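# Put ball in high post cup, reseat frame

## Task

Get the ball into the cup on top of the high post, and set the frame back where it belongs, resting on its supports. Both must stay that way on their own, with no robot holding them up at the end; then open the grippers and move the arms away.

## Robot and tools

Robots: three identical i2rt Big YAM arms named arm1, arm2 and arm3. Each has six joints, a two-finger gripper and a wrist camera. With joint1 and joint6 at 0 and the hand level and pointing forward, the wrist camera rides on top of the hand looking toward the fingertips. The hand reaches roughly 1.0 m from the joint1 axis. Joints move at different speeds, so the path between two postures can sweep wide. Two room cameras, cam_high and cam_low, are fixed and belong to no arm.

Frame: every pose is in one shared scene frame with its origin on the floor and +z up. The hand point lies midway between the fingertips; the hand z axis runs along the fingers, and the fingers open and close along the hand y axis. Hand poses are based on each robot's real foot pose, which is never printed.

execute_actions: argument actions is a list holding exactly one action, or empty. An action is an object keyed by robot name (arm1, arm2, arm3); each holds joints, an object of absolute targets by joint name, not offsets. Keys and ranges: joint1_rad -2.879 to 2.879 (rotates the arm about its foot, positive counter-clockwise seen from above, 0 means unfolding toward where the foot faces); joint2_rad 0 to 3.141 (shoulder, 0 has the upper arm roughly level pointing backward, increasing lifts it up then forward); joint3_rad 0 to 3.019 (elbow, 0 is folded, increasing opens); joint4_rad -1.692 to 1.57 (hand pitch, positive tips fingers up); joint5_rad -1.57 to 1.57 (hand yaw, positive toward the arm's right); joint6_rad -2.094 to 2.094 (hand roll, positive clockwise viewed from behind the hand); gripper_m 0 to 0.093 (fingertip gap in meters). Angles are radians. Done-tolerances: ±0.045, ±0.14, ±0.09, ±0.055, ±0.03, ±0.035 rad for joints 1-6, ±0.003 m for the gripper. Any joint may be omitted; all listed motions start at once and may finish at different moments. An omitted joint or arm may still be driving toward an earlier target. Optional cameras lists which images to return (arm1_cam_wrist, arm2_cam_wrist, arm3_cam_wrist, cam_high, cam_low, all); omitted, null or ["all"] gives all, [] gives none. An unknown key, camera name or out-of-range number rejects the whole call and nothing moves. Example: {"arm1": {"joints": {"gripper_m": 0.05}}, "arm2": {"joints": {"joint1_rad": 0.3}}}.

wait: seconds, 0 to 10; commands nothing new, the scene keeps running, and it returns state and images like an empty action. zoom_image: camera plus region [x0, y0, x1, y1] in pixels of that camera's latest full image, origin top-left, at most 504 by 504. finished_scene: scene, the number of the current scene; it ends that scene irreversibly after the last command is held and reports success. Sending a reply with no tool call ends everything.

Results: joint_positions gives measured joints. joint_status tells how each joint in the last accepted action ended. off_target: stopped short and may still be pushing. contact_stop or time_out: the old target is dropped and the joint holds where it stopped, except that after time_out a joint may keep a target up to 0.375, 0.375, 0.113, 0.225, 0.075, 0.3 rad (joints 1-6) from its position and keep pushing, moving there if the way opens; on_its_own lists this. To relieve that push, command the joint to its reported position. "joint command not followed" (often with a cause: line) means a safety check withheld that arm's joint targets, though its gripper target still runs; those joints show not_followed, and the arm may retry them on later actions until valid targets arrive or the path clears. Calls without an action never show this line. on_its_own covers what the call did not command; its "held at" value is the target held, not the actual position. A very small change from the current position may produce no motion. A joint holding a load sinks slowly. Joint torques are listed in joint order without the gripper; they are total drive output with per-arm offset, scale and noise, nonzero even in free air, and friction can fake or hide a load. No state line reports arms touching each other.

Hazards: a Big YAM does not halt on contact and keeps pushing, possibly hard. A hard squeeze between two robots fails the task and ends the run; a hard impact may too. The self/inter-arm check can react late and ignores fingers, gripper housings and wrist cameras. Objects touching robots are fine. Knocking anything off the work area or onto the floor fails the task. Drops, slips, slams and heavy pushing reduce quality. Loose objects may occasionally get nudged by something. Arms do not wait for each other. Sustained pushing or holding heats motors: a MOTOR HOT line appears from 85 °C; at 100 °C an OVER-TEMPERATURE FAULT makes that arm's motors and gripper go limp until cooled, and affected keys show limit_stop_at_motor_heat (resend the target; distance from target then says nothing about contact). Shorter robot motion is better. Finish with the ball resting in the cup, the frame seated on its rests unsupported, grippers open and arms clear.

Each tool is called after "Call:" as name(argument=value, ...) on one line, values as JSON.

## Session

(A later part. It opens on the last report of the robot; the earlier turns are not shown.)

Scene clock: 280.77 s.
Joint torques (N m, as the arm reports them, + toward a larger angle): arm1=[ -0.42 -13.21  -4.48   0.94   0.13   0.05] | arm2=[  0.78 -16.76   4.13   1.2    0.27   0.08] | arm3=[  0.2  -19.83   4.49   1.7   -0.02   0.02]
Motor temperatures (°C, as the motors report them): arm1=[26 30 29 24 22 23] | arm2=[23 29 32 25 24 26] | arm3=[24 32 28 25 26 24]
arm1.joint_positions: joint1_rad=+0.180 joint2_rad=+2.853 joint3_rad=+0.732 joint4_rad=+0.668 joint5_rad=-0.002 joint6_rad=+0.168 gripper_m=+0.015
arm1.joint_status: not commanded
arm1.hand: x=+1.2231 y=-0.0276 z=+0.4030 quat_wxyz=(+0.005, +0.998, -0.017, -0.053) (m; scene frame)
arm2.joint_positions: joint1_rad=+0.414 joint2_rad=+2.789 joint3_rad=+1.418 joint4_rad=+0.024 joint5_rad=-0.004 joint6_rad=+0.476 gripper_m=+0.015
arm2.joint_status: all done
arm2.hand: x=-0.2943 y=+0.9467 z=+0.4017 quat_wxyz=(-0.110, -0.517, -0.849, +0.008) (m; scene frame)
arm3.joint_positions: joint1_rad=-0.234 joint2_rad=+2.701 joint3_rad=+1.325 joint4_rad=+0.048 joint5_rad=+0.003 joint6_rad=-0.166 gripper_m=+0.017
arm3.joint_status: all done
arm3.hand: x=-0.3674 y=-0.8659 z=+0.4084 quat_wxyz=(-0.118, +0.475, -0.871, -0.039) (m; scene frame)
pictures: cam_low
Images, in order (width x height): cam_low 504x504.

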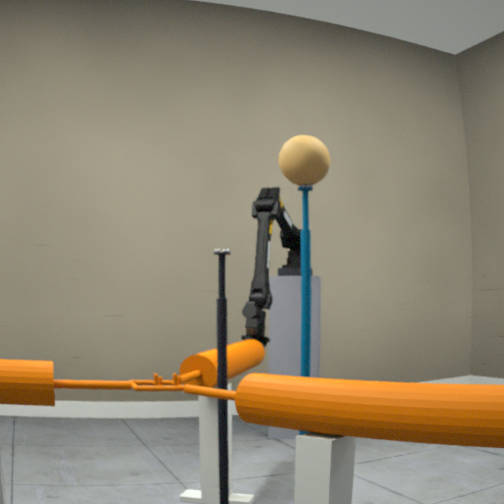

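The shoulders are lagging their targets, which means the frame is sitting on the rests. Releasing now.

Call:
execute_actions(actions=[{"arm1":{"joints":{"gripper_m":0.06}},"arm2":{"joints":{"gripper_m":0.06,"joint2_rad":2.79}},"arm3":{"joints":{"gripper_m":0.06,"joint2_rad":2.70}}}], cameras=[])

Call:
execute_actions(actions=[{"arm1":{"joints":{"joint2_rad":2.59,"joint3_rad":0.54,"joint4_rad":0.63}},"arm2":{"joints":{"joint2_rad":2.58,"joint3_rad":1.275,"joint4_rad":-0.024}},"arm3":{"joints":{"joint2_rad":2.49,"joint3_rad":1.195,"joint4_rad":-0.016}}}], cameras=[])

Call:
execute_actions(actions=[{"arm1":{"joints":{"joint2_rad":2.0,"joint3_rad":0.33,"joint4_rad":0.2}},"arm2":{"joints":{"joint2_rad":2.0,"joint3_rad":0.95,"joint4_rad":-0.45}},"arm3":{"joints":{"joint2_rad":2.0,"joint3_rad":0.95,"joint4_rad":-0.45}}}])

Scene clock: 290.80 s.
Joint torques (N m, as the arm reports them, + toward a larger angle): arm1=[ -0.43 -13.18  -4.49   0.88   0.13   0.05] | arm2=[  0.8  -18.85   4.22   1.18   0.27   0.08] | arm3=[  0.22 -22.48   4.42   1.66  -0.01   0.03]
Motor temperatures (°C, as the motors report them): arm1=[26 30 29 24 22 23] | arm2=[23 29 31 25 24 26] | arm3=[24 32 27 25 26 24]
arm1.joint_positions: joint1_rad=+0.180 joint2_rad=+2.852 joint3_rad=+0.732 joint4_rad=+0.669 joint5_rad=-0.001 joint6_rad=+0.168 gripper_m=+0.060
arm1.joint_status: all done
arm1.hand: x=+1.2221 y=-0.0276 z=+0.4031 quat_wxyz=(+0.005, +0.998, -0.017, -0.054) (m; scene frame)
arm2.joint_positions: joint1_rad=+0.414 joint2_rad=+2.789 joint3_rad=+1.418 joint4_rad=+0.024 joint5_rad=-0.003 joint6_rad=+0.476 gripper_m=+0.060
arm2.joint_status: all done
arm2.hand: x=-0.2942 y=+0.9465 z=+0.4017 quat_wxyz=(-0.110, -0.517, -0.849, +0.009) (m; scene frame)
arm3.joint_positions: joint1_rad=-0.234 joint2_rad=+2.701 joint3_rad=+1.325 joint4_rad=+0.048 joint5_rad=+0.003 joint6_rad=-0.166 gripper_m=+0.060
arm3.joint_status: all done
arm3.hand: x=-0.3673 y=-0.8657 z=+0.4084 quat_wxyz=(-0.119, +0.475, -0.871, -0.039) (m; scene frame)
pictures: none
No camera images: the call's "cameras" was empty. Leave "cameras" out to get every camera's image.

Scene clock: 292.00 s.
Joint torques (N m, as the arm reports them, + toward a larger angle): arm1=[ -0.37 -11.95  -5.3    0.24   0.12   0.05] | arm2=[  0.79 -16.46   2.75   0.83   0.26   0.07] | arm3=[  0.02 -20.24   4.36   0.62  -0.01   0.03]
Motor temperatures (°C, as the motors report them): arm1=[26 30 29 24 22 23] | arm2=[23 29 31 25 24 26] | arm3=[24 32 27 25 26 24]
arm1.joint_positions: joint1_rad=+0.180 joint2_rad=+2.580 joint3_rad=+0.557 joint4_rad=+0.638 joint5_rad=-0.001 joint6_rad=+0.168 gripper_m=+0.060
arm1.joint_status: all done
arm1.hand: x=+1.1986 y=-0.0314 z=+0.4886 quat_wxyz=(+0.010, +0.996, -0.017, -0.086) (m; scene frame)
arm2.joint_positions: joint1_rad=+0.414 joint2_rad=+2.558 joint3_rad=+1.279 joint4_rad=-0.021 joint5_rad=-0.003 joint6_rad=+0.476 gripper_m=+0.060
arm2.joint_status: all done
arm2.hand: x=-0.2777 y=+0.9353 z=+0.4980 quat_wxyz=(-0.134, -0.515, -0.847, +0.010) (m; scene frame)
arm3.joint_positions: joint1_rad=-0.234 joint2_rad=+2.474 joint3_rad=+1.192 joint4_rad=-0.008 joint5_rad=+0.003 joint6_rad=-0.166 gripper_m=+0.060
arm3.joint_status: all done
arm3.hand: x=-0.3599 y=-0.8574 z=+0.5007 quat_wxyz=(-0.137, +0.473, -0.869, -0.045) (m; scene frame)
pictures: none
No camera images: the call's "cameras" was empty. Leave "cameras" out to get every camera's image.

Scene clock: 293.30 s.
Joint torques (N m, as the arm reports them, + toward a larger angle): arm1=[-0.38 -9.46 -0.35  0.11  0.13  0.05] | arm2=[  0.58 -12.96   4.79   0.33   0.25   0.08] | arm3=[  0.15 -15.75   6.45   0.18  -0.02   0.02]
Motor temperatures (°C, as the motors report them): arm1=[26 30 29 24 22 23] | arm2=[23 29 31 25 24 26] | arm3=[24 32 27 25 26 24]
arm1.joint_positions: joint1_rad=+0.180 joint2_rad=+1.996 joint3_rad=+0.329 joint4_rad=+0.209 joint5_rad=-0.001 joint6_rad=+0.168 gripper_m=+0.060
arm1.joint_status: all done
arm1.hand: x=+1.2232 y=-0.0290 z=+0.6225 quat_wxyz=(+0.005, +0.999, -0.017, -0.050) (m; scene frame)
arm2.joint_positions: joint1_rad=+0.414 joint2_rad=+1.974 joint3_rad=+0.957 joint4_rad=-0.441 joint5_rad=-0.003 joint6_rad=+0.476 gripper_m=+0.060
arm2.joint_status: all done
arm2.hand: x=-0.3497 y=+0.9878 z=+0.7017 quat_wxyz=(-0.055, -0.519, -0.853, +0.005) (m; scene frame)
arm3.joint_positions: joint1_rad=-0.234 joint2_rad=+1.977 joint3_rad=+0.944 joint4_rad=-0.436 joint5_rad=+0.003 joint6_rad=-0.166 gripper_m=+0.060
arm3.joint_status: all done
arm3.hand: x=-0.4175 y=-0.9203 z=+0.6696 quat_wxyz=(-0.052, +0.478, -0.877, -0.016) (m; scene frame)
pictures: arm1_cam_wrist, arm2_cam_wrist, arm3_cam_wrist, cam_high, cam_low
Images, in order (width x height): arm1_cam_wrist 504x504, arm2_cam_wrist 504x504, arm3_cam_wrist 504x504, cam_high 504x504, cam_low 504x504.

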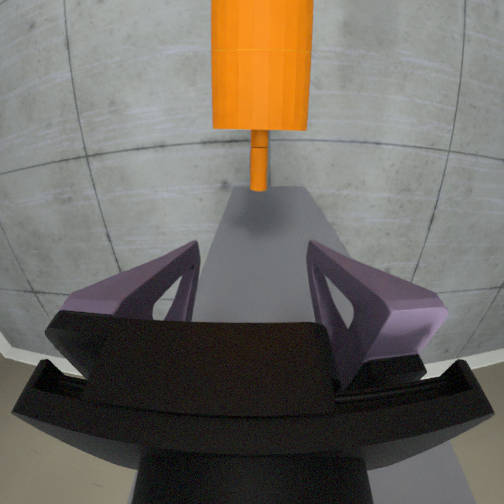

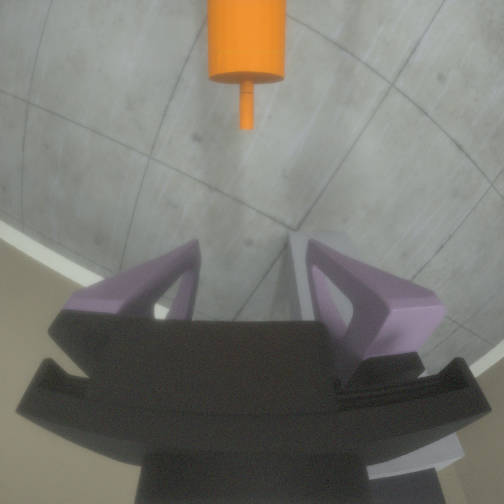

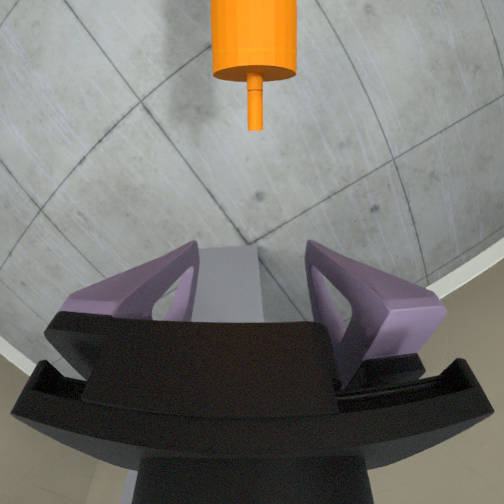

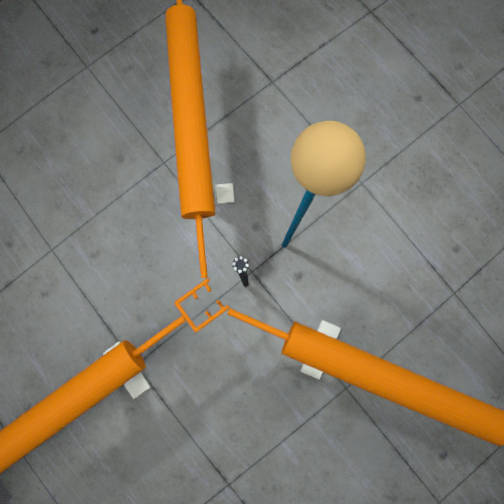

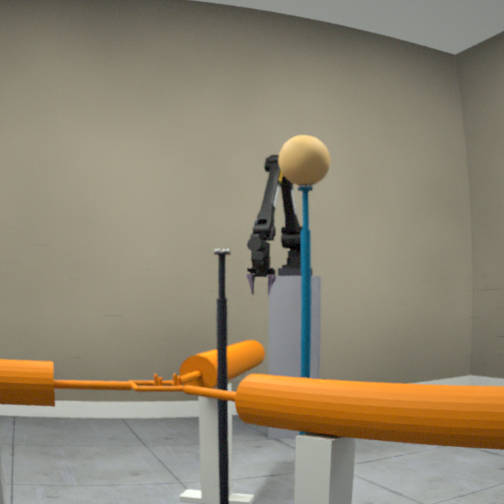

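Call:
finished_scene(scene=2)

The scene is finished: the task was done.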